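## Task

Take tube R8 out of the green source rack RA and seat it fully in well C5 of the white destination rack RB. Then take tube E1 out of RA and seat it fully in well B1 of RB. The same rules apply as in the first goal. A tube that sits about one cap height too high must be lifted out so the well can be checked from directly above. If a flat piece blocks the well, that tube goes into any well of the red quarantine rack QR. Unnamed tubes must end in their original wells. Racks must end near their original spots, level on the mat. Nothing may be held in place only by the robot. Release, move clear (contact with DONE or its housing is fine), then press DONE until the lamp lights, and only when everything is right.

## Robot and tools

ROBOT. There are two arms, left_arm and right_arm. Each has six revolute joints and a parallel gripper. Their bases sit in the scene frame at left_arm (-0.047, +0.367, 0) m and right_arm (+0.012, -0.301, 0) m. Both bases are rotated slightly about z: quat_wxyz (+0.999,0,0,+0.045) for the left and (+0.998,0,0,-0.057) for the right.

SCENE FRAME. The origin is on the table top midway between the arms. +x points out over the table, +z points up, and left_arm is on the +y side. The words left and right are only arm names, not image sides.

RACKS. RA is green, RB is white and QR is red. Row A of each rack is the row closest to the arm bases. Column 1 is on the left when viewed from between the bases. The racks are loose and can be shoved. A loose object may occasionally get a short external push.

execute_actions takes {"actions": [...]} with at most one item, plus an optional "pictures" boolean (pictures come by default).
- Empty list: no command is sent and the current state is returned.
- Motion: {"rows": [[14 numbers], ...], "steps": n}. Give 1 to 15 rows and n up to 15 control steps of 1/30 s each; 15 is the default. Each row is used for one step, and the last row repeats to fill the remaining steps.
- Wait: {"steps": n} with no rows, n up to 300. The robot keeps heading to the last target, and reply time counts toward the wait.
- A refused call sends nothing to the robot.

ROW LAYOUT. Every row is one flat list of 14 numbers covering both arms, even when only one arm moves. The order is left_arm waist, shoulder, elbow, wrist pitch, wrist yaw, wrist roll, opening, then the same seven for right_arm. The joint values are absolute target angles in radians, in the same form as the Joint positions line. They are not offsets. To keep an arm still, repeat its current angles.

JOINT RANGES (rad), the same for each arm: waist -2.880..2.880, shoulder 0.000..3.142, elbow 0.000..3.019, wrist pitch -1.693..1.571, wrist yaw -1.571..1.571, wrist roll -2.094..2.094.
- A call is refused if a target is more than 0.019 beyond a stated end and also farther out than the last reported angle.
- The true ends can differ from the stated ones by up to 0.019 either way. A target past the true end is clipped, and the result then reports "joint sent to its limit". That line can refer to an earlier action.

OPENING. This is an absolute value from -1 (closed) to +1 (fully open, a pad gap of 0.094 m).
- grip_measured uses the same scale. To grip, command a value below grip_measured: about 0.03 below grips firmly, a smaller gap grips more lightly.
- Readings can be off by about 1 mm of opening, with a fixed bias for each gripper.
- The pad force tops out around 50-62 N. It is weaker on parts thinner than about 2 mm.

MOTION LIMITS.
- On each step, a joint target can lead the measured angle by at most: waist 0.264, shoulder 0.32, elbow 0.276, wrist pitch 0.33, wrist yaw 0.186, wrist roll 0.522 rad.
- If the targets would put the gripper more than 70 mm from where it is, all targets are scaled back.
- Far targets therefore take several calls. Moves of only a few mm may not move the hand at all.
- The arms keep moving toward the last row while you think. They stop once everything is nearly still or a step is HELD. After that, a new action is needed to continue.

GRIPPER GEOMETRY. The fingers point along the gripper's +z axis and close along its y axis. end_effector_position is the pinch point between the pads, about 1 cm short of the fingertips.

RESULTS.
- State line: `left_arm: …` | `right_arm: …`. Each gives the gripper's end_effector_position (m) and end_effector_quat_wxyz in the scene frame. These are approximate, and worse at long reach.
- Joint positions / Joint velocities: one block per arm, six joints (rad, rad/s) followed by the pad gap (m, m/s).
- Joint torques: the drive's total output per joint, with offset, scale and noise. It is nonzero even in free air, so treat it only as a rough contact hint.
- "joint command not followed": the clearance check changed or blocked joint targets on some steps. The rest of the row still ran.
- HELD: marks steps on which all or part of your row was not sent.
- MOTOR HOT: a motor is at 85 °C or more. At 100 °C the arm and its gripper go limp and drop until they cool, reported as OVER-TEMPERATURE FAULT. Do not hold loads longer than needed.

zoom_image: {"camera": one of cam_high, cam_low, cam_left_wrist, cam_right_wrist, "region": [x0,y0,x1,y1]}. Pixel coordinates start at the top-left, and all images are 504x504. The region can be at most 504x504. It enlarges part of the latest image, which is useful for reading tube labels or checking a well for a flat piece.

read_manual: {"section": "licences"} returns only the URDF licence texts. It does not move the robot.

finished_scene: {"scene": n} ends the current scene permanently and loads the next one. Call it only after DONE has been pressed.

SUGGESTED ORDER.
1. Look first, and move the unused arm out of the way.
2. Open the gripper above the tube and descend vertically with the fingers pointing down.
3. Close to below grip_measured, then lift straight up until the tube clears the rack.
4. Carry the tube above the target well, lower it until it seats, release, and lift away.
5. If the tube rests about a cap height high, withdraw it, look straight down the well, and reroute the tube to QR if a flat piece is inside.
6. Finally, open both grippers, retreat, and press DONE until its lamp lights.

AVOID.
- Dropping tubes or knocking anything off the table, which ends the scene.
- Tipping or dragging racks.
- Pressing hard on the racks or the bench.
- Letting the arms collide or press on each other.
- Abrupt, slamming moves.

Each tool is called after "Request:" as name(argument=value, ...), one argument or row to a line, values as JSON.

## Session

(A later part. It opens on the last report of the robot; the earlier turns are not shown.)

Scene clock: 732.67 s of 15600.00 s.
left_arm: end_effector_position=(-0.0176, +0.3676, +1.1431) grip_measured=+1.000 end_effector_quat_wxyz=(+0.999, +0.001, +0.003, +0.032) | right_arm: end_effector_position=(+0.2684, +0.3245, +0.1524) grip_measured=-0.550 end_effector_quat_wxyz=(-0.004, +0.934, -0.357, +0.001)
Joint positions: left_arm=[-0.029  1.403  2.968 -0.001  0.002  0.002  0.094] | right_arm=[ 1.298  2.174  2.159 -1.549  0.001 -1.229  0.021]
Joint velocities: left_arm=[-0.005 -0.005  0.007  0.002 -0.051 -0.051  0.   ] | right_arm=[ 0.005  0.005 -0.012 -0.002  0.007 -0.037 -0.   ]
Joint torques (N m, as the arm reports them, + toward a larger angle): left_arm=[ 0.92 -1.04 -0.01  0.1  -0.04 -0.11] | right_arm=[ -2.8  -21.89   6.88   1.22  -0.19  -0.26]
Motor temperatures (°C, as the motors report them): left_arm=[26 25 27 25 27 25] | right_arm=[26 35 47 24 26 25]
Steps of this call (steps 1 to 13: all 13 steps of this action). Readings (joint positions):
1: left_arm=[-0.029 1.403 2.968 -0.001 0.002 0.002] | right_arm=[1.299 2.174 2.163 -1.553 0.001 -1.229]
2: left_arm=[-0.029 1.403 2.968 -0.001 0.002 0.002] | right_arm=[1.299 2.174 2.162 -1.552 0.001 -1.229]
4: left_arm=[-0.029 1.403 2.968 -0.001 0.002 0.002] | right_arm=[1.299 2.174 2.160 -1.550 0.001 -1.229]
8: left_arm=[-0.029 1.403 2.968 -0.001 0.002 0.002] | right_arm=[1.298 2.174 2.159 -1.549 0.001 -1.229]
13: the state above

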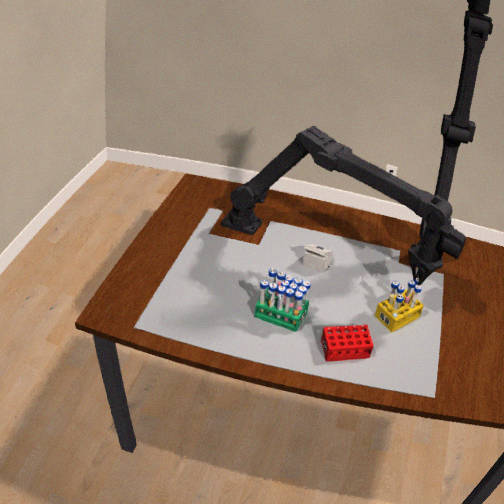

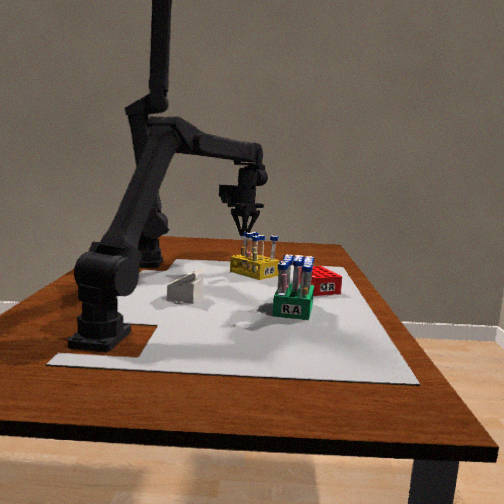

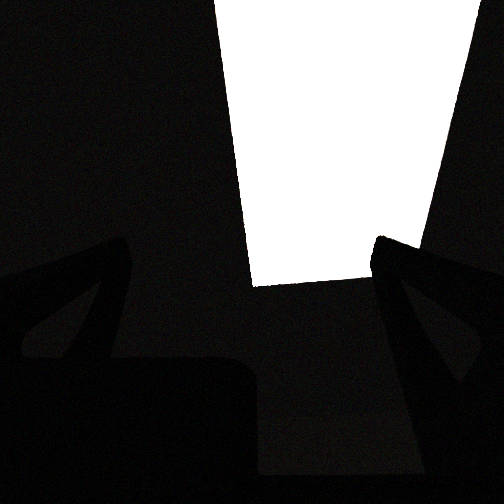

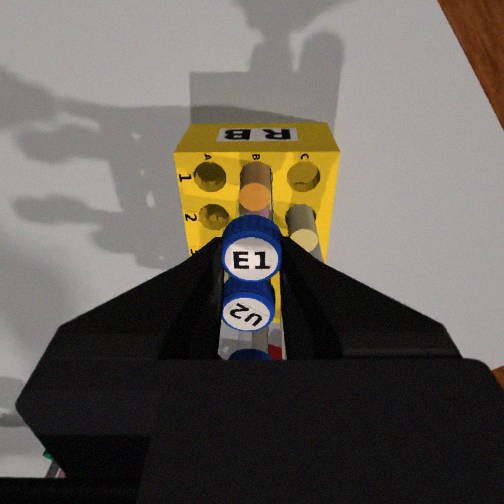

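Request:
execute_actions(
  actions=[
    {"rows": [[-0.016,1.40,2.97,0,0,-0.012,1,1.292,2.178,2.154,-1.536,0,-1.238,-0.570],[-0.016,1.40,2.97,0,0,-0.012,1,1.294,2.176,2.158,-1.540,0,-1.234,-0.560],[-0.016,1.40,2.97,0,0,-0.012,1,1.296,2.174,2.162,-1.544,0,-1.230,-0.550],[-0.016,1.40,2.97,0,0,-0.012,1,1.298,2.172,2.166,-1.549,0,-1.229,-0.535],[-0.016,1.40,2.97,0,0,-0.012,1,1.298,2.170,2.168,-1.549,0,-1.229,-0.515],[-0.016,1.40,2.97,0,0,-0.012,1,1.298,2.168,2.168,-1.549,0,-1.229,-0.495],[-0.016,1.40,2.97,0,0,-0.012,1,1.298,2.166,2.168,-1.549,0,-1.229,-0.475],[-0.016,1.40,2.97,0,0,-0.012,1,1.298,2.164,2.168,-1.549,0,-1.229,-0.455],[-0.016,1.40,2.97,0,0,-0.012,1,1.298,2.162,2.168,-1.549,0,-1.229,-0.435],[-0.016,1.40,2.97,0,0,-0.012,1,1.298,2.160,2.168,-1.549,0,-1.229,-0.420],[-0.016,1.40,2.97,0,0,-0.012,1,1.298,2.158,2.168,-1.549,0,-1.229,-0.410],[-0.016,1.40,2.97,0,0,-0.012,1,1.298,2.157,2.168,-1.549,0,-1.229,-0.410]], "steps": 13},
  ],
  pictures=false,
)

Request:
execute_actions(
  actions=[
    {"rows": [[-0.016,1.40,2.97,0,0,-0.012,1,1.298,2.155,2.168,-1.549,0,-1.229,-0.410],[-0.016,1.40,2.97,0,0,-0.012,1,1.298,2.152,2.168,-1.549,0,-1.229,-0.410],[-0.016,1.40,2.97,0,0,-0.012,1,1.298,2.148,2.168,-1.549,0,-1.229,-0.410],[-0.016,1.40,2.97,0,0,-0.012,1,1.298,2.143,2.168,-1.549,0,-1.229,-0.410],[-0.016,1.40,2.97,0,0,-0.012,1,1.298,2.137,2.168,-1.549,0,-1.229,-0.410],[-0.016,1.40,2.97,0,0,-0.012,1,1.298,2.130,2.168,-1.549,0,-1.229,-0.410],[-0.016,1.40,2.97,0,0,-0.012,1,1.298,2.122,2.168,-1.549,0,-1.229,-0.410],[-0.016,1.40,2.97,0,0,-0.012,1,1.298,2.114,2.168,-1.549,0,-1.229,-0.410],[-0.016,1.40,2.97,0,0,-0.012,1,1.298,2.106,2.168,-1.549,0,-1.229,-0.410],[-0.016,1.40,2.97,0,0,-0.012,1,1.298,2.098,2.168,-1.549,0,-1.229,-0.410],[-0.016,1.40,2.97,0,0,-0.012,1,1.298,2.091,2.168,-1.549,0,-1.229,-0.410],[-0.016,1.40,2.97,0,0,-0.012,1,1.298,2.085,2.168,-1.549,0,-1.229,-0.410],[-0.016,1.40,2.97,0,0,-0.012,1,1.298,2.080,2.168,-1.549,0,-1.229,-0.410],[-0.016,1.40,2.97,0,0,-0.012,1,1.298,2.077,2.168,-1.549,0,-1.229,-0.410],[-0.016,1.40,2.97,0,0,-0.012,1,1.298,2.075,2.168,-1.549,0,-1.229,-0.410]], "steps": 15},
  ],
  pictures=false,
)

Request:
execute_actions(
  actions=[
    {"steps": 10},
  ],
)

Request:
zoom_image(
  camera="cam_low",
  region=[215, 200, 295, 290],
)

Scene clock: 747.97 s of 15600.00 s.
left_arm: end_effector_position=(-0.0176, +0.3676, +1.1431) grip_measured=+1.000 end_effector_quat_wxyz=(+0.999, +0.001, +0.003, +0.032) | right_arm: end_effector_position=(+0.2684, +0.3245, +0.1524) grip_measured=-0.412 end_effector_quat_wxyz=(-0.004, +0.934, -0.357, +0.001)
Joint positions: left_arm=[-0.029  1.403  2.968 -0.001  0.002  0.002  0.094] | right_arm=[ 1.298  2.174  2.159 -1.549  0.001 -1.229  0.028]
Joint velocities: left_arm=[-0.005 -0.005  0.007 -0.037  0.007  0.022  0.   ] | right_arm=[ 0.015 -0.005 -0.017 -0.012  0.007 -0.007  0.   ]
Joint torques (N m, as the arm reports them, + toward a larger angle): left_arm=[ 1.46 -1.07  0.05  0.2  -0.02 -0.12] | right_arm=[ -1.87 -23.95   8.05   0.34  -0.2   -0.13]
Motor temperatures (°C, as the motors report them): left_arm=[26 25 27 25 27 25] | right_arm=[26 35 46 24 26 25]
Steps of this call (steps 1 to 15: the robot went on to your last target; steps 16 to 90: nothing new was sent; then 11.87 s passed at rest; steps 91 to 103: all 13 steps of this action). Readings (joint positions):
91: left_arm=[-0.029 1.403 2.968 -0.001 0.002 0.002] | right_arm=[1.298 2.174 2.159 -1.549 0.001 -1.229]
92: left_arm=[-0.029 1.403 2.968 -0.001 0.002 0.002] | right_arm=[1.298 2.174 2.159 -1.549 0.001 -1.229]
94: left_arm=[-0.029 1.403 2.968 -0.001 0.002 0.002] | right_arm=[1.298 2.174 2.159 -1.549 0.001 -1.229]
98: left_arm=[-0.029 1.403 2.968 -0.001 0.002 0.002] | right_arm=[1.298 2.174 2.159 -1.549 0.001 -1.229]
103: the state above

Scene clock: 748.47 s of 15600.00 s.
left_arm: end_effector_position=(-0.0176, +0.3676, +1.1431) grip_measured=+1.000 end_effector_quat_wxyz=(+0.999, +0.001, +0.003, +0.032) | right_arm: end_effector_position=(+0.2675, +0.3223, +0.1898) grip_measured=-0.412 end_effector_quat_wxyz=(-0.032, +0.934, -0.356, +0.001)
Joint positions: left_arm=[-0.029  1.403  2.968 -0.001  0.002  0.002  0.094] | right_arm=[ 1.298  2.117  2.159 -1.549  0.001 -1.229  0.028]
Joint velocities: left_arm=[-0.005 -0.005 -0.007  0.002 -0.037 -0.066  0.   ] | right_arm=[-0.005 -0.278  0.002 -0.022 -0.007 -0.007  0.   ]
Joint torques (N m, as the arm reports them, + toward a larger angle): left_arm=[ 1.09 -0.87 -0.01  0.04 -0.05 -0.14] | right_arm=[ -2.08 -24.53   8.21   0.47  -0.2   -0.13]
Motor temperatures (°C, as the motors report them): left_arm=[26 25 27 25 27 25] | right_arm=[26 35 46 24 26 25]
Steps of this call (steps 1 to 15: all 15 steps of this action). Readings (joint positions):
1: left_arm=[-0.029 1.403 2.968 -0.001 0.002 0.002] | right_arm=[1.298 2.174 2.159 -1.549 0.001 -1.229]
2: left_arm=[-0.029 1.403 2.968 -0.001 0.002 0.002] | right_arm=[1.298 2.174 2.159 -1.549 0.001 -1.229]
4: left_arm=[-0.029 1.403 2.968 -0.001 0.002 0.002] | right_arm=[1.298 2.173 2.159 -1.549 0.001 -1.229]
8: left_arm=[-0.029 1.403 2.968 -0.001 0.002 0.002] | right_arm=[1.298 2.167 2.159 -1.549 0.001 -1.229]
15: the state above

Scene clock: 748.80 s of 15600.00 s.
left_arm: end_effector_position=(-0.0176, +0.3676, +1.1431) grip_measured=+1.000 end_effector_quat_wxyz=(+0.999, +0.001, +0.003, +0.032) | right_arm: end_effector_position=(+0.2665, +0.3198, +0.2144) grip_measured=-0.412 end_effector_quat_wxyz=(-0.051, +0.933, -0.356, +0.002)
Joint positions: left_arm=[-0.029  1.403  2.968 -0.001  0.002  0.002  0.094] | right_arm=[ 1.298  2.079  2.159 -1.549  0.001 -1.229  0.028]
Joint velocities: left_arm=[ 0.005  0.005  0.012 -0.002 -0.051  0.022  0.   ] | right_arm=[-0.005 -0.005 -0.002  0.007 -0.007  0.022 -0.001]
Joint torques (N m, as the arm reports them, + toward a larger angle): left_arm=[ 0.92 -1.17 -0.11  0.04  0.   -0.12] | right_arm=[ -2.14 -21.98   8.12   0.54  -0.19  -0.13]
Motor temperatures (°C, as the motors report them): left_arm=[26 25 27 25 27 25] | right_arm=[26 35 46 24 26 25]
Steps of this call (steps 1 to 10: the robot went on to your last target). Readings (joint positions):
1: left_arm=[-0.029 1.403 2.968 -0.001 0.002 0.002] | right_arm=[1.298 2.108 2.159 -1.549 0.001 -1.229]
2: left_arm=[-0.029 1.403 2.968 -0.001 0.002 0.002] | right_arm=[1.298 2.099 2.159 -1.549 0.001 -1.229]
4: left_arm=[-0.029 1.403 2.968 -0.001 0.002 0.002] | right_arm=[1.298 2.086 2.159 -1.549 0.001 -1.229]
8: left_arm=[-0.029 1.403 2.968 -0.001 0.002 0.002] | right_arm=[1.298 2.079 2.159 -1.549 0.001 -1.229]
10: the state above

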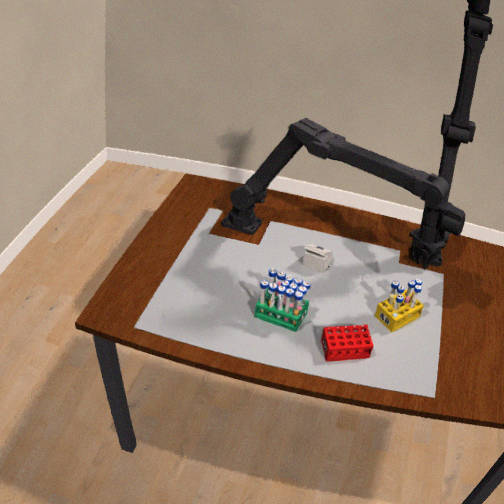

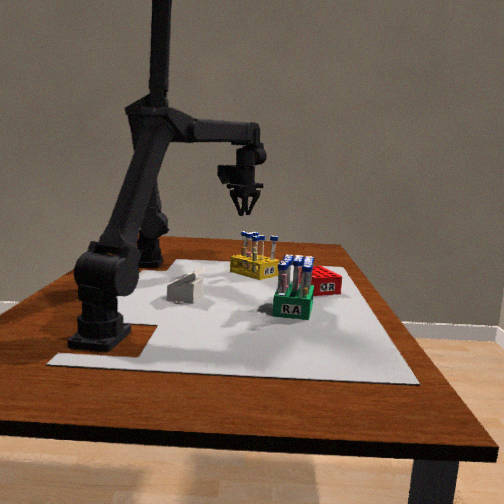

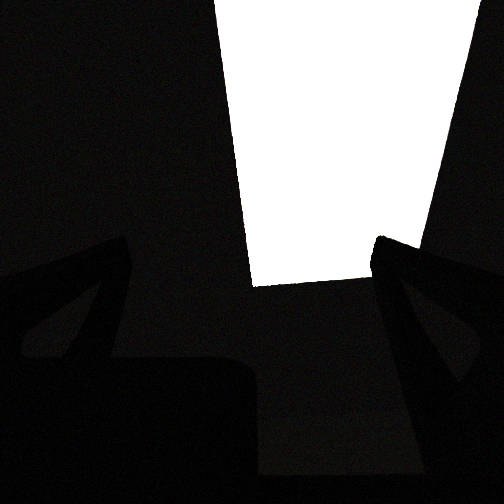

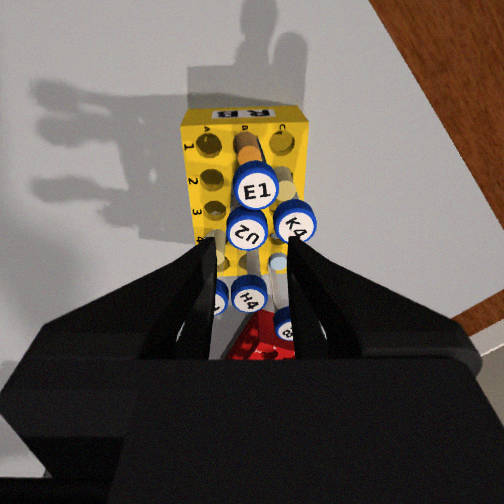

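Region (215, 200, 295, 290) of cam_low's 504x504 image, scaled by 5.600, with more detail than that image has.

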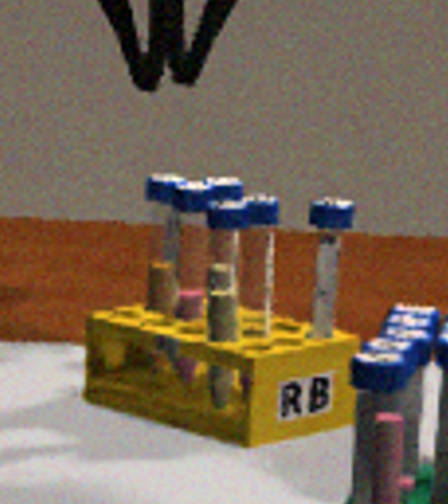

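Request:
execute_actions(
  actions=[
    {"rows": [[-0.016,1.40,2.97,0,0,-0.012,1,1.2980,2.0743,2.1671,-1.5489,0,-1.2283,-0.43],[-0.016,1.40,2.97,0,0,-0.012,1,1.2981,2.0721,2.1643,-1.5485,0,-1.2262,-0.45],[-0.016,1.40,2.97,0,0,-0.012,1,1.2982,2.0685,2.1597,-1.5479,0,-1.2227,-0.47],[-0.016,1.40,2.97,0,0,-0.012,1,1.2983,2.0636,2.1535,-1.5470,0,-1.2180,-0.49],[-0.016,1.40,2.97,0,0,-0.012,1,1.2985,2.0573,2.1456,-1.5459,0,-1.2119,-0.51],[-0.016,1.40,2.97,0,0,-0.012,1,1.2987,2.0499,2.1361,-1.5446,0,-1.2047,-0.53],[-0.016,1.40,2.97,0,0,-0.012,1,1.2989,2.0412,2.1251,-1.5431,0,-1.1963,-0.55],[-0.016,1.40,2.97,0,0,-0.012,1,1.2992,2.0314,2.1127,-1.5414,0,-1.1869,-0.57],[-0.016,1.40,2.97,0,0,-0.012,1,1.2995,2.0205,2.0989,-1.5395,0,-1.1763,-0.59],[-0.016,1.40,2.97,0,0,-0.012,1,1.2998,2.0086,2.0837,-1.5374,0,-1.1648,-0.61],[-0.016,1.40,2.97,0,0,-0.012,1,1.3001,1.9956,2.0673,-1.5351,0,-1.1523,-0.63],[-0.016,1.40,2.97,0,0,-0.012,1,1.3005,1.9817,2.0496,-1.5327,0,-1.1388,-0.65],[-0.016,1.40,2.97,0,0,-0.012,1,1.3009,1.9669,2.0309,-1.5301,0,-1.1245,-0.67],[-0.016,1.40,2.97,0,0,-0.012,1,1.3013,1.9513,2.0111,-1.5273,0,-1.1094,-0.69],[-0.016,1.40,2.97,0,0,-0.012,1,1.3018,1.9348,1.9902,-1.5245,0,-1.0935,-0.71]], "steps": 15},
  ],
  pictures=false,
)

Request:
execute_actions(
  actions=[
    {"rows": [[-0.016,1.40,2.97,0,0,-0.012,1,1.3022,1.9177,1.9684,-1.5215,0,-1.0769,-0.73],[-0.016,1.40,2.97,0,0,-0.012,1,1.3027,1.8998,1.9457,-1.5183,0,-1.0597,-0.75],[-0.016,1.40,2.97,0,0,-0.012,1,1.3032,1.8812,1.9222,-1.5151,0,-1.0417,-0.77],[-0.016,1.40,2.97,0,0,-0.012,1,1.3037,1.8621,1.8980,-1.5117,0,-1.0233,-0.79],[-0.016,1.40,2.97,0,0,-0.012,1,1.3042,1.8424,1.8729,-1.5083,0,-1.0042,-0.81],[-0.016,1.40,2.97,0,0,-0.012,1,1.3048,1.8223,1.8474,-1.5048,0,-0.9847,-0.83],[-0.016,1.40,2.97,0,0,-0.012,1,1.3053,1.8017,1.8213,-1.5012,0,-0.9648,-0.85],[-0.016,1.40,2.97,0,0,-0.012,1,1.3059,1.7806,1.7945,-1.4975,0,-0.9445,-0.87],[-0.016,1.40,2.97,0,0,-0.012,1,1.3064,1.7593,1.7674,-1.4937,0,-0.9238,-0.89],[-0.016,1.40,2.97,0,0,-0.012,1,1.3070,1.7375,1.7399,-1.4899,0,-0.9028,-0.91],[-0.016,1.40,2.97,0,0,-0.012,1,1.3076,1.7157,1.7121,-1.4861,0,-0.8817,-0.93],[-0.016,1.40,2.97,0,0,-0.012,1,1.3082,1.6936,1.6841,-1.4822,0,-0.8603,-0.95],[-0.016,1.40,2.97,0,0,-0.012,1,1.3088,1.6713,1.6558,-1.4783,0,-0.8388,-0.97],[-0.016,1.40,2.97,0,0,-0.012,1,1.3094,1.6489,1.6275,-1.4744,0,-0.8172,-0.99],[-0.016,1.40,2.97,0,0,-0.012,1,1.3100,1.6265,1.5990,-1.4705,0,-0.7955,-1]], "steps": 15},
  ],
  pictures=false,
)

Request:
execute_actions(
  actions=[
    {"rows": [[-0.016,1.40,2.97,0,0,-0.012,1,1.3106,1.6041,1.5706,-1.4666,0,-0.7738,-1],[-0.016,1.40,2.97,0,0,-0.012,1,1.3112,1.5817,1.5422,-1.4627,0,-0.7522,-1],[-0.016,1.40,2.97,0,0,-0.012,1,1.3118,1.5594,1.5139,-1.4588,0,-0.7307,-1],[-0.016,1.40,2.97,0,0,-0.012,1,1.3124,1.5373,1.4859,-1.4549,0,-0.7093,-1],[-0.016,1.40,2.97,0,0,-0.012,1,1.3130,1.5155,1.4581,-1.4511,0,-0.6882,-1],[-0.016,1.40,2.97,0,0,-0.012,1,1.3136,1.4937,1.4306,-1.4473,0,-0.6672,-1],[-0.016,1.40,2.97,0,0,-0.012,1,1.3141,1.4724,1.4035,-1.4435,0,-0.6465,-1],[-0.016,1.40,2.97,0,0,-0.012,1,1.3147,1.4513,1.3767,-1.4398,0,-0.6262,-1],[-0.016,1.40,2.97,0,0,-0.012,1,1.3152,1.4307,1.3506,-1.4362,0,-0.6063,-1],[-0.016,1.40,2.97,0,0,-0.012,1,1.3158,1.4106,1.3251,-1.4327,0,-0.5868,-1],[-0.016,1.40,2.97,0,0,-0.012,1,1.3163,1.3909,1.3000,-1.4293,0,-0.5677,-1],[-0.016,1.40,2.97,0,0,-0.012,1,1.3168,1.3718,1.2758,-1.4259,0,-0.5493,-1],[-0.016,1.40,2.97,0,0,-0.012,1,1.3173,1.3532,1.2523,-1.4227,0,-0.5313,-1],[-0.016,1.40,2.97,0,0,-0.012,1,1.3178,1.3353,1.2296,-1.4195,0,-0.5141,-1],[-0.016,1.40,2.97,0,0,-0.012,1,1.3183,1.3182,1.2078,-1.4165,0,-0.4975,-1]], "steps": 15},
  ],
  pictures=false,
)

Request:
execute_actions(
  actions=[
    {"rows": [[-0.016,1.40,2.97,0,0,-0.012,1,1.3187,1.3017,1.1869,-1.4137,0,-0.4816,-1],[-0.016,1.40,2.97,0,0,-0.012,1,1.3191,1.2861,1.1671,-1.4109,0,-0.4665,-1],[-0.016,1.40,2.97,0,0,-0.012,1,1.3195,1.2713,1.1484,-1.4083,0,-0.4522,-1],[-0.016,1.40,2.97,0,0,-0.012,1,1.3199,1.2574,1.1307,-1.4059,0,-0.4387,-1],[-0.016,1.40,2.97,0,0,-0.012,1,1.3202,1.2445,1.1143,-1.4036,0,-0.4262,-1],[-0.016,1.40,2.97,0,0,-0.012,1,1.3205,1.2325,1.0991,-1.4015,0,-0.4147,-1],[-0.016,1.40,2.97,0,0,-0.012,1,1.3208,1.2216,1.0853,-1.3996,0,-0.4041,-1],[-0.016,1.40,2.97,0,0,-0.012,1,1.3211,1.2118,1.0729,-1.3979,0,-0.3947,-1],[-0.016,1.40,2.97,0,0,-0.012,1,1.3213,1.2031,1.0619,-1.3964,0,-0.3863,-1],[-0.016,1.40,2.97,0,0,-0.012,1,1.3215,1.1957,1.0524,-1.3951,0,-0.3791,-1],[-0.016,1.40,2.97,0,0,-0.012,1,1.3217,1.1894,1.0445,-1.3940,0,-0.3730,-1],[-0.016,1.40,2.97,0,0,-0.012,1,1.3218,1.1845,1.0383,-1.3931,0,-0.3683,-1],[-0.016,1.40,2.97,0,0,-0.012,1,1.3219,1.1810,1.0338,-1.3925,0,-0.3649,-1],[-0.016,1.40,2.97,0,0,-0.012,1,1.3220,1.1787,1.0309,-1.3921,0,-0.3627,-1],[-0.016,1.40,2.97,0,0,-0.012,1,1.322,1.178,1.030,-1.392,0,-0.362,-1]], "steps": 15},
  ],
  pictures=false,
)

Request:
execute_actions(
  actions=[
    {"steps": 12},
  ],
)

Scene clock: 779.20 s of 15600.00 s.
left_arm: end_effector_position=(-0.0176, +0.3676, +1.1431) grip_measured=+1.000 end_effector_quat_wxyz=(+0.999, +0.001, +0.003, +0.032) | right_arm: end_effector_position=(+0.2532, +0.2872, +0.2070) grip_measured=-0.698 end_effector_quat_wxyz=(-0.023, +0.921, -0.389, +0.000)
Joint positions: left_arm=[-0.029  1.403  2.968 -0.001  0.002  0.002  0.094] | right_arm=[ 1.298  2.006  2.024 -1.544  0.001 -1.158  0.014]
Joint velocities: left_arm=[ 0.015 -0.015 -0.002  0.007  0.022  0.051  0.   ] | right_arm=[-0.024 -0.444 -0.564  0.066  0.051  0.33  -0.021]
Joint torques (N m, as the arm reports them, + toward a larger angle): left_arm=[ 0.87 -0.93 -0.02 -0.02  0.   -0.1 ] | right_arm=[ -1.79 -24.09   7.39   1.12  -0.19  -0.01]
Motor temperatures (°C, as the motors report them): left_arm=[26 25 27 25 27 25] | right_arm=[26 35 47 24 26 25]
Steps of this call (steps 1 to 30: the robot went on to your last target; steps 31 to 130: nothing new was sent; then 25.57 s passed at rest; steps 131 to 145: all 15 steps of this action). Readings (joint positions):
131: left_arm=[-0.029 1.403 2.968 -0.001 0.002 0.002] | right_arm=[1.298 2.079 2.159 -1.549 0.001 -1.229]
132: left_arm=[-0.029 1.403 2.968 -0.001 0.002 0.002] | right_arm=[1.298 2.079 2.159 -1.549 0.001 -1.229]
134: left_arm=[-0.029 1.403 2.968 -0.001 0.002 0.002] | right_arm=[1.298 2.079 2.159 -1.549 0.001 -1.229]
138: left_arm=[-0.029 1.403 2.968 -0.001 0.002 0.002] | right_arm=[1.298 2.072 2.139 -1.549 0.001 -1.219]
145: the state above

Scene clock: 779.70 s of 15600.00 s.
left_arm: end_effector_position=(-0.0176, +0.3676, +1.1431) grip_measured=+1.000 end_effector_quat_wxyz=(+0.999, +0.001, +0.003, +0.032) | right_arm: end_effector_position=(+0.2114, +0.1847, +0.2448) grip_measured=-0.980 end_effector_quat_wxyz=(-0.026, +0.862, -0.506, -0.003)
Joint positions: left_arm=[-0.029  1.403  2.968 -0.001  0.002  0.002  0.094] | right_arm=[ 1.298  1.68   1.656 -1.495  0.001 -0.898  0.001]
Joint velocities: left_arm=[-0.005 -0.005 -0.007  0.002  0.007 -0.051  0.   ] | right_arm=[-0.005 -0.669 -0.799  0.149 -0.066  0.535 -0.004]
Joint torques (N m, as the arm reports them, + toward a larger angle): left_arm=[ 0.98 -0.67  0.   -0.04 -0.04 -0.12] | right_arm=[ -1.22 -16.82   6.9    1.25  -0.19  -0.02]
Motor temperatures (°C, as the motors report them): left_arm=[26 25 27 25 27 25] | right_arm=[26 35 47 24 26 25]
Steps of this call (steps 1 to 15: all 15 steps of this action). Readings (joint positions):
1: left_arm=[-0.029 1.403 2.968 -0.001 0.002 0.002] | right_arm=[1.298 1.990 2.004 -1.542 0.001 -1.146]
2: left_arm=[-0.029 1.403 2.968 -0.001 0.002 0.002] | right_arm=[1.298 1.973 1.983 -1.540 0.001 -1.132]
4: left_arm=[-0.029 1.403 2.968 -0.001 0.002 0.002] | right_arm=[1.298 1.934 1.940 -1.534 0.001 -1.103]
8: left_arm=[-0.029 1.403 2.968 -0.001 0.002 0.002] | right_arm=[1.298 1.845 1.844 -1.520 0.001 -1.035]
15: the state above

Scene clock: 780.20 s of 15600.00 s.
left_arm: end_effector_position=(-0.0176, +0.3676, +1.1431) grip_measured=+1.000 end_effector_quat_wxyz=(+0.999, +0.001, +0.003, +0.032) | right_arm: end_effector_position=(+0.1592, +0.0648, +0.2268) grip_measured=-0.982 end_effector_quat_wxyz=(-0.009, +0.777, -0.629, -0.002)
Joint positions: left_arm=[-0.029  1.403  2.968 -0.001  0.002  0.002  0.094] | right_arm=[ 1.306  1.364  1.252 -1.441  0.001 -0.59   0.001]
Joint velocities: left_arm=[0.005 0.005 0.022 0.012 0.139 0.037 0.   ] | right_arm=[ 0.015 -0.571 -0.652  0.115 -0.022  0.593 -0.   ]
Joint torques (N m, as the arm reports them, + toward a larger angle): left_arm=[ 1.39 -1.26 -0.15 -0.01 -0.03 -0.1 ] | right_arm=[ -0.95 -11.58   7.08   1.09  -0.16  -0.01]
Motor temperatures (°C, as the motors report them): left_arm=[26 25 27 25 27 25] | right_arm=[26 35 47 24 26 25]
Steps of this call (steps 1 to 15: all 15 steps of this action). Readings (joint positions):
1: left_arm=[-0.029 1.403 2.968 -0.001 0.002 0.002] | right_arm=[1.298 1.658 1.628 -1.491 0.001 -0.877]
2: left_arm=[-0.029 1.403 2.968 -0.001 0.002 0.002] | right_arm=[1.298 1.636 1.599 -1.487 0.001 -0.856]
4: left_arm=[-0.029 1.403 2.968 -0.001 0.002 0.002] | right_arm=[1.299 1.592 1.542 -1.479 0.001 -0.813]
8: left_arm=[-0.029 1.403 2.968 -0.001 0.002 0.002] | right_arm=[1.301 1.507 1.429 -1.464 0.001 -0.729]
15: the state above

Scene clock: 780.70 s of 15600.00 s.
left_arm: end_effector_position=(-0.0176, +0.3676, +1.1431) grip_measured=+1.000 end_effector_quat_wxyz=(+0.999, +0.001, +0.003, +0.032) | right_arm: end_effector_position=(+0.1317, -0.0008, +0.2026) grip_measured=-0.982 end_effector_quat_wxyz=(-0.002, +0.715, -0.699, -0.000)
Joint positions: left_arm=[-0.029  1.403  2.968 -0.001  0.002  0.002  0.094] | right_arm=[ 1.31   1.193  1.038 -1.412  0.001 -0.399  0.001]
Joint velocities: left_arm=[-0.005  0.005 -0.007 -0.007 -0.007  0.022  0.   ] | right_arm=[ 0.005 -0.063 -0.105  0.017  0.022  0.212  0.001]
Joint torques (N m, as the arm reports them, + toward a larger angle): left_arm=[ 1.45 -0.95 -0.09  0.01 -0.02 -0.11] | right_arm=[-1.39 -8.78  7.26  1.5  -0.15  0.  ]
Motor temperatures (°C, as the motors report them): left_arm=[26 25 27 25 27 25] | right_arm=[26 35 47 24 26 25]
Steps of this call (steps 1 to 15: all 15 steps of this action). Readings (joint positions):
1: left_arm=[-0.029 1.403 2.968 -0.001 0.002 0.002] | right_arm=[1.306 1.345 1.229 -1.438 0.001 -0.572]
2: left_arm=[-0.029 1.403 2.968 -0.001 0.002 0.002] | right_arm=[1.307 1.327 1.208 -1.435 0.001 -0.555]
4: left_arm=[-0.029 1.403 2.968 -0.001 0.002 0.002] | right_arm=[1.307 1.294 1.168 -1.429 0.001 -0.521]
8: left_arm=[-0.029 1.403 2.968 -0.001 0.002 0.002] | right_arm=[1.308 1.241 1.101 -1.421 0.001 -0.464]
15: the state above

Scene clock: 781.10 s of 15600.00 s.
left_arm: end_effector_position=(-0.0176, +0.3676, +1.1431) grip_measured=+1.000 end_effector_quat_wxyz=(+0.999, +0.001, +0.003, +0.032) | right_arm: end_effector_position=(+0.1316, -0.0011, +0.2021) grip_measured=-0.982 end_effector_quat_wxyz=(-0.003, +0.707, -0.707, -0.001)
Joint positions: left_arm=[-0.029  1.403  2.968 -0.001  0.002  0.002  0.094] | right_arm=[ 1.31   1.19   1.034 -1.409  0.001 -0.377  0.001]
Joint velocities: left_arm=[ 0.005  0.005  0.007  0.007 -0.007  0.022  0.   ] | right_arm=[-0.005  0.015  0.002 -0.007 -0.037 -0.022  0.001]
Joint torques (N m, as the arm reports them, + toward a larger angle): left_arm=[ 0.98 -1.03  0.01  0.   -0.01 -0.1 ] | right_arm=[-1.13 -8.88  7.01  1.27 -0.14 -0.04]
Motor temperatures (°C, as the motors report them): left_arm=[26 25 27 25 27 25] | right_arm=[26 35 47 24 26 25]
Steps of this call (steps 1 to 12: the robot went on to your last target). Readings (joint positions):
1: left_arm=[-0.029 1.403 2.968 -0.001 0.002 0.002] | right_arm=[1.310 1.191 1.035 -1.412 0.001 -0.394]
2: left_arm=[-0.029 1.403 2.968 -0.001 0.002 0.002] | right_arm=[1.310 1.190 1.034 -1.411 0.001 -0.390]
4: left_arm=[-0.029 1.403 2.968 -0.001 0.002 0.002] | right_arm=[1.310 1.190 1.034 -1.410 0.001 -0.385]
8: left_arm=[-0.029 1.403 2.968 -0.001 0.002 0.002] | right_arm=[1.310 1.190 1.034 -1.409 0.001 -0.379]
12: the state above

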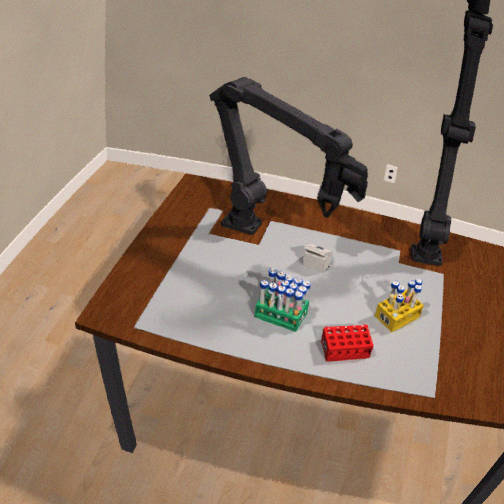

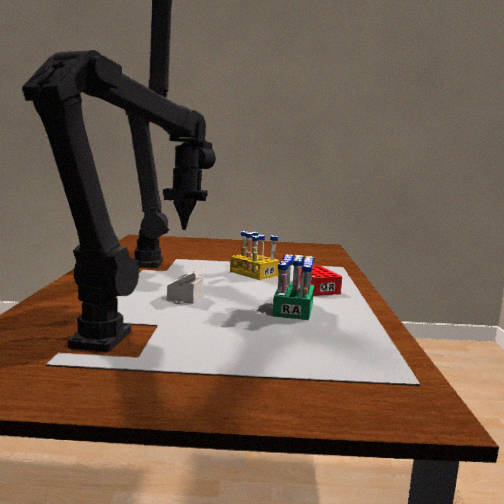

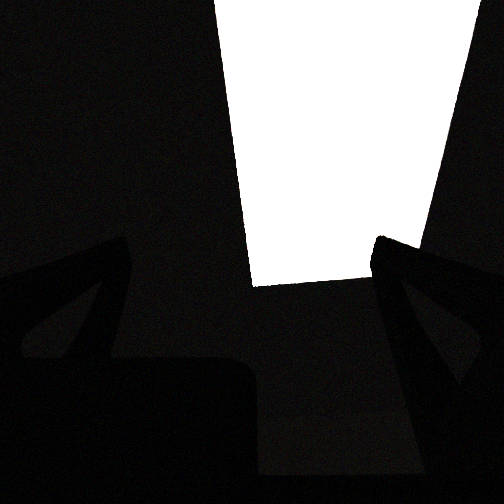

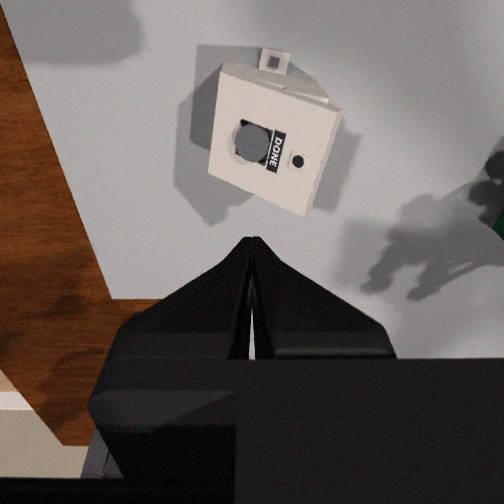

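Request:
zoom_image(
  camera="cam_right_wrist",
  region=[190, 80, 350, 240],
)

Region (190, 80, 350, 240) of cam_right_wrist's 504x504 image, scaled by 3.150, with more detail than that image has.

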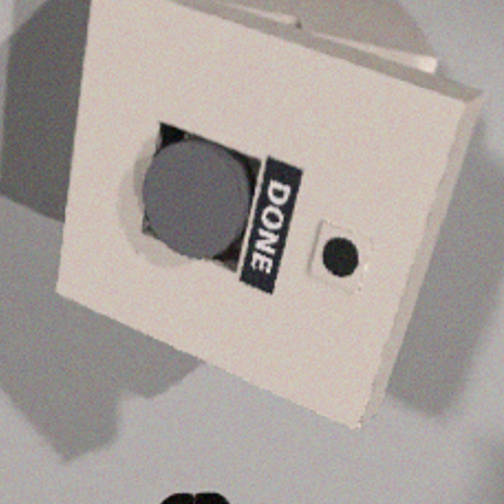

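Request:
execute_actions(
  actions=[
    {"rows": [[-0.016,1.40,2.97,0,0,-0.012,1,1.3220,1.1784,1.0293,-1.3910,0,-0.362,-1],[-0.016,1.40,2.97,0,0,-0.012,1,1.3221,1.1797,1.0274,-1.3881,0,-0.362,-1],[-0.016,1.40,2.97,0,0,-0.012,1,1.3221,1.1818,1.0243,-1.3834,0,-0.362,-1],[-0.016,1.40,2.97,0,0,-0.012,1,1.3222,1.1845,1.0201,-1.3771,0,-0.362,-1],[-0.016,1.40,2.97,0,0,-0.012,1,1.3224,1.1879,1.0149,-1.3693,0,-0.362,-1],[-0.016,1.40,2.97,0,0,-0.012,1,1.3225,1.1919,1.0088,-1.3601,0,-0.362,-1],[-0.016,1.40,2.97,0,0,-0.012,1,1.3227,1.1965,1.0019,-1.3497,0,-0.362,-1],[-0.016,1.40,2.97,0,0,-0.012,1,1.3229,1.2015,0.9942,-1.3382,0,-0.362,-1],[-0.016,1.40,2.97,0,0,-0.012,1,1.3231,1.2069,0.9859,-1.3257,0,-0.362,-1],[-0.016,1.40,2.97,0,0,-0.012,1,1.3233,1.2127,0.9771,-1.3124,0,-0.362,-1],[-0.016,1.40,2.97,0,0,-0.012,1,1.3235,1.2188,0.9678,-1.2985,0,-0.362,-1],[-0.016,1.40,2.97,0,0,-0.012,1,1.3238,1.2252,0.9582,-1.2839,0,-0.362,-1],[-0.016,1.40,2.97,0,0,-0.012,1,1.3240,1.2317,0.9483,-1.2690,0,-0.362,-1],[-0.016,1.40,2.97,0,0,-0.012,1,1.3243,1.2383,0.9382,-1.2538,0,-0.362,-1],[-0.016,1.40,2.97,0,0,-0.012,1,1.3245,1.2450,0.9280,-1.2385,0,-0.362,-1]], "steps": 15},
  ],
  pictures=false,
)

Request:
execute_actions(
  actions=[
    {"rows": [[-0.016,1.40,2.97,0,0,-0.012,1,1.3247,1.2517,0.9178,-1.2232,0,-0.362,-1],[-0.016,1.40,2.97,0,0,-0.012,1,1.3250,1.2583,0.9077,-1.2080,0,-0.362,-1],[-0.016,1.40,2.97,0,0,-0.012,1,1.3252,1.2648,0.8978,-1.1931,0,-0.362,-1],[-0.016,1.40,2.97,0,0,-0.012,1,1.3255,1.2712,0.8882,-1.1785,0,-0.362,-1],[-0.016,1.40,2.97,0,0,-0.012,1,1.3257,1.2773,0.8789,-1.1646,0,-0.362,-1],[-0.016,1.40,2.97,0,0,-0.012,1,1.3259,1.2831,0.8701,-1.1513,0,-0.362,-1],[-0.016,1.40,2.97,0,0,-0.012,1,1.3261,1.2885,0.8618,-1.1388,0,-0.362,-1],[-0.016,1.40,2.97,0,0,-0.012,1,1.3263,1.2935,0.8541,-1.1273,0,-0.362,-1],[-0.016,1.40,2.97,0,0,-0.012,1,1.3265,1.2981,0.8472,-1.1169,0,-0.362,-1],[-0.016,1.40,2.97,0,0,-0.012,1,1.3266,1.3021,0.8411,-1.1077,0,-0.362,-1],[-0.016,1.40,2.97,0,0,-0.012,1,1.3268,1.3055,0.8359,-1.0999,0,-0.362,-1],[-0.016,1.40,2.97,0,0,-0.012,1,1.3269,1.3082,0.8317,-1.0936,0,-0.362,-1],[-0.016,1.40,2.97,0,0,-0.012,1,1.3269,1.3103,0.8286,-1.0889,0,-0.362,-1],[-0.016,1.40,2.97,0,0,-0.012,1,1.3270,1.3116,0.8267,-1.0860,0,-0.362,-1],[-0.016,1.40,2.97,0,0,-0.012,1,1.327,1.312,0.826,-1.085,0,-0.362,-1]], "steps": 15},
  ],
  pictures=false,
)

Request:
execute_actions(
  actions=[
    {"steps": 12},
  ],
)

Scene clock: 804.37 s of 15600.00 s.
left_arm: end_effector_position=(-0.0176, +0.3676, +1.1431) grip_measured=+1.000 end_effector_quat_wxyz=(+0.999, +0.001, +0.003, +0.032) | right_arm: end_effector_position=(+0.1330, +0.0042, +0.1650) grip_measured=-0.982 end_effector_quat_wxyz=(-0.011, +0.707, -0.707, -0.004)
Joint positions: left_arm=[-0.029  1.403  2.968 -0.001  0.002  0.002  0.094] | right_arm=[ 1.311  1.214  0.954 -1.286  0.001 -0.375  0.001]
Joint velocities: left_arm=[-0.005 -0.005 -0.012  0.002  0.007  0.022  0.   ] | right_arm=[ 0.005  0.239 -0.295  0.437 -0.066 -0.037 -0.001]
Joint torques (N m, as the arm reports them, + toward a larger angle): left_arm=[ 1.08 -0.75 -0.02  0.04  0.   -0.14] | right_arm=[-1.33 -6.23  6.49  1.16 -0.14  0.  ]
Motor temperatures (°C, as the motors report them): left_arm=[26 25 27 25 27 25] | right_arm=[26 33 46 24 26 25]
Steps of this call (steps 1 to 30: the robot went on to your last target; steps 31 to 90: nothing new was sent; then 19.77 s passed at rest; steps 91 to 105: all 15 steps of this action). Readings (joint positions):
91: left_arm=[-0.029 1.403 2.968 -0.001 0.002 0.002] | right_arm=[1.310 1.190 1.034 -1.409 0.001 -0.376]
92: left_arm=[-0.029 1.403 2.968 -0.001 0.002 0.002] | right_arm=[1.310 1.190 1.034 -1.408 0.001 -0.376]
94: left_arm=[-0.029 1.403 2.968 -0.001 0.002 0.002] | right_arm=[1.310 1.190 1.033 -1.403 0.001 -0.375]
98: left_arm=[-0.029 1.403 2.968 -0.001 0.002 0.002] | right_arm=[1.310 1.190 1.015 -1.374 0.001 -0.375]
105: the state above

Scene clock: 804.87 s of 15600.00 s.
left_arm: end_effector_position=(-0.0176, +0.3676, +1.1431) grip_measured=+1.000 end_effector_quat_wxyz=(+0.999, +0.001, +0.003, +0.032) | right_arm: end_effector_position=(+0.1307, +0.0014, +0.0948) grip_measured=-0.982 end_effector_quat_wxyz=(+0.004, +0.709, -0.705, +0.002)
Joint positions: left_arm=[-0.029  1.403  2.968 -0.001  0.002  0.002  0.094] | right_arm=[ 1.315  1.302  0.832 -1.109  0.001 -0.375  0.001]
Joint velocities: left_arm=[ 0.005  0.005 -0.002 -0.007 -0.022  0.022  0.   ] | right_arm=[ 0.005  0.044 -0.066  0.115 -0.066 -0.022  0.001]
Joint torques (N m, as the arm reports them, + toward a larger angle): left_arm=[ 0.8  -1.28 -0.02 -0.08 -0.01 -0.12] | right_arm=[-1.61 -7.19  6.41  1.22 -0.14  0.  ]
Motor temperatures (°C, as the motors report them): left_arm=[26 25 27 25 27 25] | right_arm=[26 33 46 24 26 25]
Steps of this call (steps 1 to 15: all 15 steps of this action). Readings (joint positions):
1: left_arm=[-0.029 1.403 2.968 -0.001 0.002 0.002] | right_arm=[1.312 1.222 0.943 -1.271 0.001 -0.375]
2: left_arm=[-0.029 1.403 2.968 -0.001 0.002 0.002] | right_arm=[1.312 1.231 0.933 -1.255 0.001 -0.375]
4: left_arm=[-0.029 1.403 2.968 -0.001 0.002 0.002] | right_arm=[1.313 1.248 0.911 -1.225 0.001 -0.375]
8: left_arm=[-0.029 1.403 2.968 -0.001 0.002 0.002] | right_arm=[1.314 1.276 0.872 -1.170 0.001 -0.375]
15: the state above

Scene clock: 805.27 s of 15600.00 s.
left_arm: end_effector_position=(-0.0176, +0.3676, +1.1431) grip_measured=+1.000 end_effector_quat_wxyz=(+0.999, +0.001, +0.003, +0.032) | right_arm: end_effector_position=(+0.1309, +0.0020, +0.0934) grip_measured=-0.982 end_effector_quat_wxyz=(+0.002, +0.709, -0.705, +0.001)
Joint positions: left_arm=[-0.029  1.403  2.968 -0.001  0.002  0.002  0.094] | right_arm=[ 1.315  1.303  0.829 -1.102  0.001 -0.375  0.001]
Joint velocities: left_arm=[-0.005 -0.005  0.002  0.017 -0.051 -0.007  0.   ] | right_arm=[-0.015 -0.005  0.002 -0.017 -0.007  0.022 -0.001]
Joint torques (N m, as the arm reports them, + toward a larger angle): left_arm=[ 0.75 -1.17 -0.12  0.05 -0.01 -0.12] | right_arm=[-1.14 -7.96  6.25  1.24 -0.15  0.  ]
Motor temperatures (°C, as the motors report them): left_arm=[26 25 27 25 27 25] | right_arm=[26 33 46 24 26 25]
Steps of this call (steps 1 to 12: the robot went on to your last target). Readings (joint positions):
1: left_arm=[-0.029 1.403 2.968 -0.001 0.002 0.002] | right_arm=[1.315 1.303 0.830 -1.106 0.001 -0.375]
2: left_arm=[-0.029 1.403 2.968 -0.001 0.002 0.002] | right_arm=[1.315 1.303 0.829 -1.105 0.001 -0.375]
4: left_arm=[-0.029 1.403 2.968 -0.001 0.002 0.002] | right_arm=[1.315 1.303 0.829 -1.103 0.001 -0.375]
8: left_arm=[-0.029 1.403 2.968 -0.001 0.002 0.002] | right_arm=[1.315 1.303 0.829 -1.102 0.001 -0.375]
12: the state above

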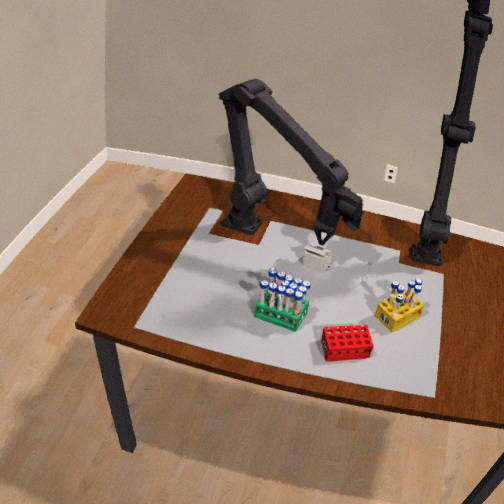

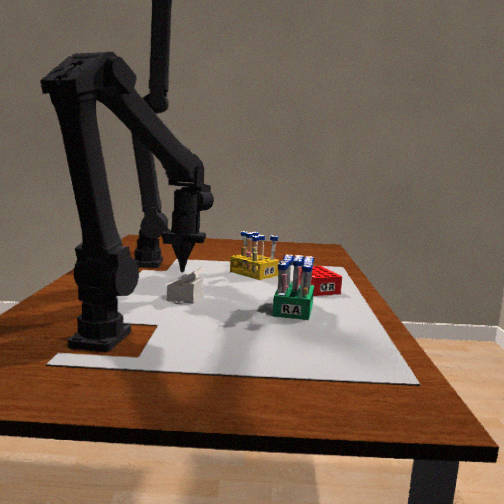

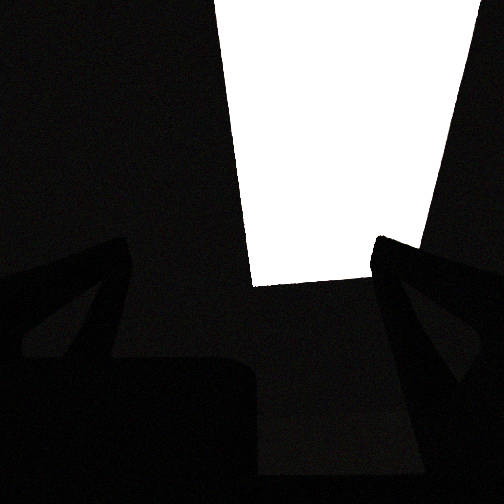

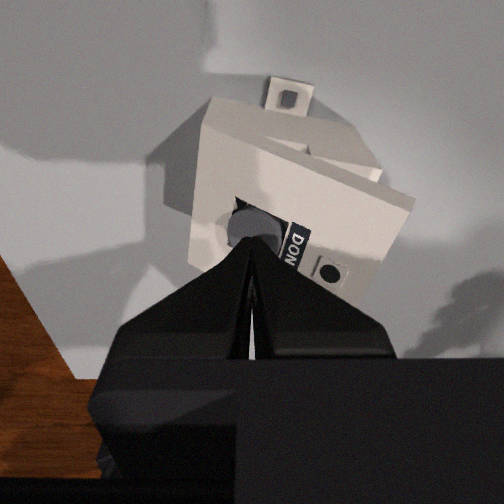

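Request:
zoom_image(
  camera="cam_high",
  region=[240, 250, 440, 370],
)

Region (240, 250, 440, 370) of cam_high's 504x504 image, scaled by 2.520, with more detail than that image has; it fills the top 302 rows of this view, and the rest is white.

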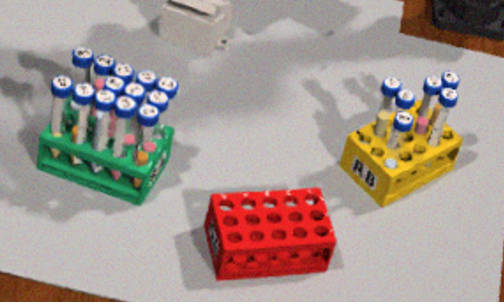

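Request:
execute_actions(
  actions=[
    {"rows": [[-0.016,1.40,2.97,0,0,-0.012,1,1.327,1.314,0.826,-1.0845,0,-0.362,-1],[-0.016,1.40,2.97,0,0,-0.012,1,1.327,1.316,0.826,-1.084,0,-0.362,-1],[-0.016,1.40,2.97,0,0,-0.012,1,1.327,1.3185,0.826,-1.0835,0,-0.362,-1],[-0.016,1.40,2.97,0,0,-0.012,1,1.327,1.321,0.826,-1.083,0,-0.362,-1],[-0.016,1.40,2.97,0,0,-0.012,1,1.327,1.3235,0.826,-1.0825,0,-0.362,-1],[-0.016,1.40,2.97,0,0,-0.012,1,1.327,1.326,0.826,-1.082,0,-0.362,-1],[-0.016,1.40,2.97,0,0,-0.012,1,1.327,1.3285,0.826,-1.0815,0,-0.362,-1],[-0.016,1.40,2.97,0,0,-0.012,1,1.327,1.331,0.826,-1.081,0,-0.362,-1],[-0.016,1.40,2.97,0,0,-0.012,1,1.327,1.3335,0.826,-1.0805,0,-0.362,-1],[-0.016,1.40,2.97,0,0,-0.012,1,1.327,1.336,0.826,-1.080,0,-0.362,-1],[-0.016,1.40,2.97,0,0,-0.012,1,1.327,1.338,0.826,-1.0795,0,-0.362,-1],[-0.016,1.40,2.97,0,0,-0.012,1,1.327,1.340,0.826,-1.079,0,-0.362,-1],[-0.016,1.40,2.97,0,0,-0.012,1,1.327,1.342,0.826,-1.0785,0,-0.362,-1],[-0.016,1.40,2.97,0,0,-0.012,1,1.327,1.344,0.826,-1.078,0,-0.362,-1],[-0.016,1.40,2.97,0,0,-0.012,1,1.327,1.346,0.826,-1.0775,0,-0.362,-1]], "steps": 15},
  ],
  pictures=false,
)

Request:
execute_actions(
  actions=[
    {"rows": [[-0.016,1.40,2.97,0,0,-0.012,1,1.327,1.348,0.826,-1.077,0,-0.362,-1],[-0.016,1.40,2.97,0,0,-0.012,1,1.327,1.350,0.826,-1.0765,0,-0.362,-1],[-0.016,1.40,2.97,0,0,-0.012,1,1.327,1.352,0.826,-1.076,0,-0.362,-1],[-0.016,1.40,2.97,0,0,-0.012,1,1.327,1.354,0.826,-1.0755,0,-0.362,-1],[-0.016,1.40,2.97,0,0,-0.012,1,1.327,1.356,0.826,-1.075,0,-0.362,-1],[-0.016,1.40,2.97,0,0,-0.012,1,1.327,1.358,0.826,-1.075,0,-0.362,-1],[-0.016,1.40,2.97,0,0,-0.012,1,1.327,1.360,0.826,-1.075,0,-0.362,-1],[-0.016,1.40,2.97,0,0,-0.012,1,1.327,1.362,0.826,-1.075,0,-0.362,-1],[-0.016,1.40,2.97,0,0,-0.012,1,1.327,1.364,0.826,-1.075,0,-0.362,-1],[-0.016,1.40,2.97,0,0,-0.012,1,1.327,1.366,0.826,-1.075,0,-0.362,-1],[-0.016,1.40,2.97,0,0,-0.012,1,1.327,1.368,0.826,-1.075,0,-0.362,-1],[-0.016,1.40,2.97,0,0,-0.012,1,1.327,1.370,0.826,-1.075,0,-0.362,-1]], "steps": 15},
  ],
)

Scene clock: 818.17 s of 15600.00 s.
left_arm: end_effector_position=(-0.0176, +0.3676, +1.1431) grip_measured=+1.000 end_effector_quat_wxyz=(+0.999, +0.001, +0.003, +0.032) | right_arm: end_effector_position=(+0.1311, +0.0025, +0.0850) grip_measured=-0.982 end_effector_quat_wxyz=(+0.012, +0.709, -0.705, +0.006)
Joint positions: left_arm=[-0.029  1.403  2.968 -0.001  0.002  0.002  0.094] | right_arm=[ 1.315  1.331  0.829 -1.095  0.001 -0.375  0.001]
Joint velocities: left_arm=[-0.005  0.005 -0.012 -0.012 -0.095 -0.007  0.   ] | right_arm=[-0.015  0.063  0.012  0.012  0.007 -0.066  0.001]
Joint torques (N m, as the arm reports them, + toward a larger angle): left_arm=[ 1.19 -1.35 -0.09  0.1  -0.01 -0.13] | right_arm=[-1.11 -7.59  6.23  1.23 -0.15  0.  ]
Motor temperatures (°C, as the motors report them): left_arm=[26 25 27 25 27 25] | right_arm=[26 32 45 24 26 25]
Steps of this call (steps 1 to 15: the robot went on to your last target; steps 16 to 90: nothing new was sent; then 9.40 s passed at rest; steps 91 to 105: all 15 steps of this action). Readings (joint positions):
91: left_arm=[-0.029 1.403 2.968 -0.001 0.002 0.002] | right_arm=[1.315 1.303 0.829 -1.102 0.001 -0.375]
92: left_arm=[-0.029 1.403 2.968 -0.001 0.002 0.002] | right_arm=[1.315 1.303 0.829 -1.102 0.001 -0.375]
94: left_arm=[-0.029 1.403 2.968 -0.001 0.002 0.002] | right_arm=[1.315 1.304 0.829 -1.102 0.001 -0.375]
98: left_arm=[-0.029 1.403 2.968 -0.001 0.002 0.002] | right_arm=[1.315 1.311 0.829 -1.099 0.001 -0.375]
105: the state above

Scene clock: 818.67 s of 15600.00 s.
left_arm: end_effector_position=(-0.0176, +0.3676, +1.1431) grip_measured=+1.000 end_effector_quat_wxyz=(+0.999, +0.001, +0.003, +0.032) | right_arm: end_effector_position=(+0.1307, +0.0023, +0.0813) grip_measured=-0.982 end_effector_quat_wxyz=(+0.017, +0.709, -0.705, +0.008)
Joint positions: left_arm=[-0.029  1.403  2.968 -0.001  0.002  0.002  0.094] | right_arm=[ 1.316  1.343  0.829 -1.094  0.001 -0.375  0.001]
Joint velocities: left_arm=[ 0.005 -0.024  0.002 -0.012  0.051  0.007  0.   ] | right_arm=[ 0.005  0.005  0.012 -0.017  0.095 -0.022 -0.   ]
Joint torques (N m, as the arm reports them, + toward a larger angle): left_arm=[ 0.92 -1.06 -0.11  0.06 -0.05 -0.14] | right_arm=[-0.98 -6.61  6.12  1.29 -0.14  0.  ]
Motor temperatures (°C, as the motors report them): left_arm=[26 25 27 25 27 25] | right_arm=[26 32 45 24 26 25]
Steps of this call (steps 1 to 15: all 15 steps of this action). Readings (joint positions):
1: left_arm=[-0.029 1.403 2.968 -0.001 0.002 0.002] | right_arm=[1.315 1.332 0.829 -1.095 0.001 -0.375]
2: left_arm=[-0.029 1.403 2.968 -0.001 0.002 0.002] | right_arm=[1.315 1.332 0.829 -1.095 0.001 -0.375]
4: left_arm=[-0.029 1.403 2.968 -0.001 0.002 0.002] | right_arm=[1.315 1.332 0.829 -1.095 0.001 -0.375]
8: left_arm=[-0.029 1.403 2.968 -0.001 0.002 0.002] | right_arm=[1.315 1.334 0.829 -1.095 0.001 -0.375]
15: the state above

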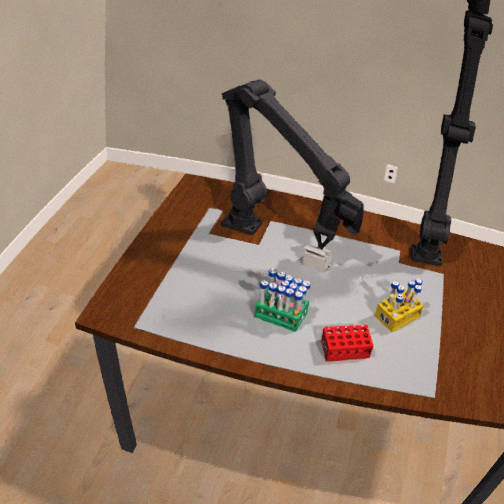

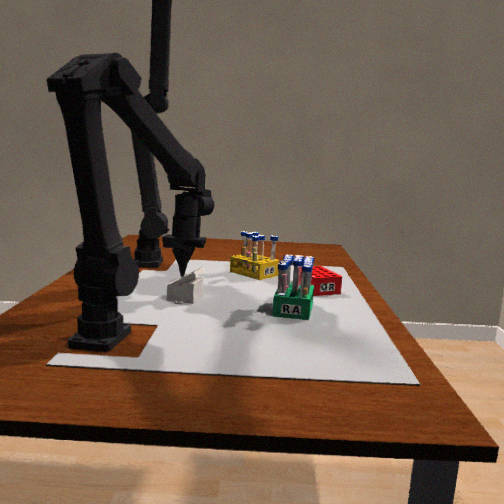

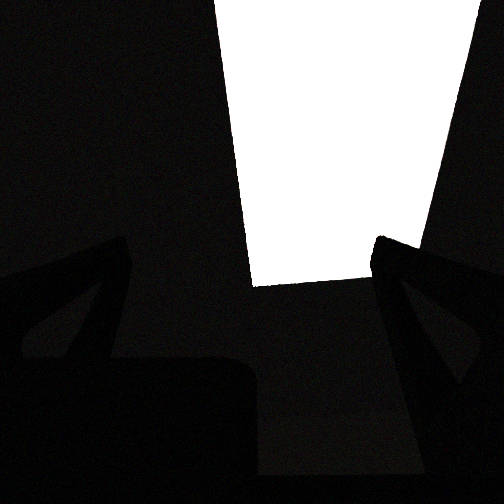

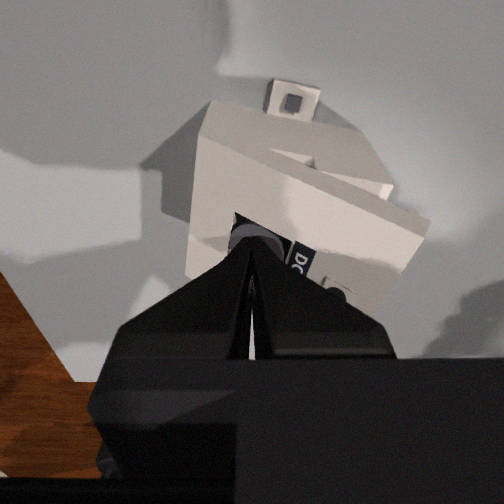

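Request:
execute_actions(
  actions=[
    {"rows": [[-0.016,1.40,2.97,0,0,-0.012,1,1.327,1.372,0.826,-1.075,0,-0.362,-1],[-0.016,1.40,2.97,0,0,-0.012,1,1.327,1.374,0.826,-1.075,0,-0.362,-1],[-0.016,1.40,2.97,0,0,-0.012,1,1.327,1.376,0.826,-1.075,0,-0.362,-1],[-0.016,1.40,2.97,0,0,-0.012,1,1.327,1.378,0.826,-1.075,0,-0.362,-1],[-0.016,1.40,2.97,0,0,-0.012,1,1.327,1.380,0.826,-1.075,0,-0.362,-1],[-0.016,1.40,2.97,0,0,-0.012,1,1.327,1.382,0.826,-1.075,0,-0.362,-1],[-0.016,1.40,2.97,0,0,-0.012,1,1.327,1.384,0.826,-1.075,0,-0.362,-1],[-0.016,1.40,2.97,0,0,-0.012,1,1.327,1.386,0.826,-1.075,0,-0.362,-1]], "steps": 13},
  ],
)

Request:
zoom_image(
  camera="cam_right_wrist",
  region=[270, 220, 400, 330],
)

Scene clock: 821.27 s of 15600.00 s.
left_arm: end_effector_position=(-0.0176, +0.3676, +1.1431) grip_measured=+1.000 end_effector_quat_wxyz=(+0.999, +0.001, +0.003, +0.032) | right_arm: end_effector_position=(+0.1304, +0.0021, +0.0785) grip_measured=-0.982 end_effector_quat_wxyz=(+0.021, +0.709, -0.705, +0.009)
Joint positions: left_arm=[-0.029  1.403  2.968 -0.001  0.002  0.002  0.094] | right_arm=[ 1.316  1.352  0.829 -1.093  0.001 -0.375  0.001]
Joint velocities: left_arm=[-0.005 -0.015 -0.007 -0.002 -0.066 -0.095  0.   ] | right_arm=[-0.005  0.005 -0.007  0.002 -0.022 -0.022  0.001]
Joint torques (N m, as the arm reports them, + toward a larger angle): no reading
Motor temperatures (°C, as the motors report them): left_arm=[26 25 27 25 27 25] | right_arm=[26 32 45 24 26 25]
The task's run ended inside this call: 6 steps that you had sent did not run.
Steps of this call (steps 1 to 15: the robot went on to your last target; steps 16 to 71: nothing new was sent; steps 72 to 78: the first 7 steps of this action). Readings (joint positions):
72: left_arm=[-0.029 1.403 2.968 -0.001 0.002 0.002] | right_arm=[1.316 1.343 0.829 -1.094 0.001 -0.375]
73: left_arm=[-0.029 1.403 2.968 -0.001 0.002 0.002] | right_arm=[1.316 1.343 0.829 -1.094 0.001 -0.375]
75: left_arm=[-0.029 1.403 2.968 -0.001 0.002 0.002] | right_arm=[1.316 1.344 0.829 -1.094 0.001 -0.375]
78: left_arm=[-0.029 1.403 2.968 -0.001 0.002 0.002] | right_arm=[1.316 1.349 0.829 -1.094 0.001 -0.375]
The task's run has ended: the event that ends the task has happened.

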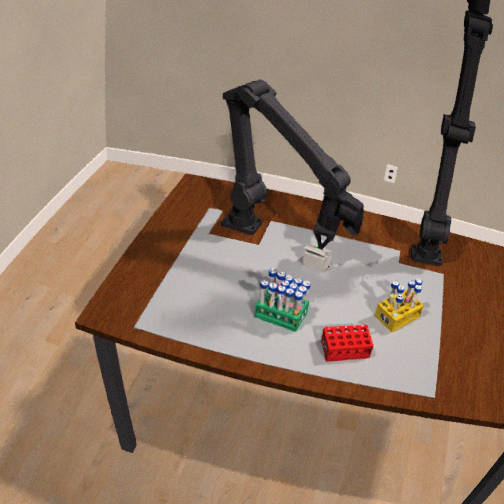

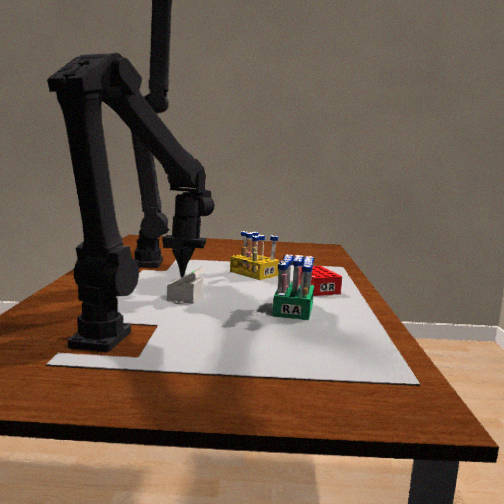

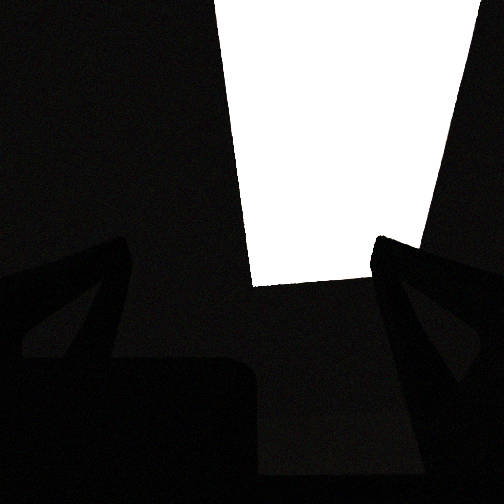

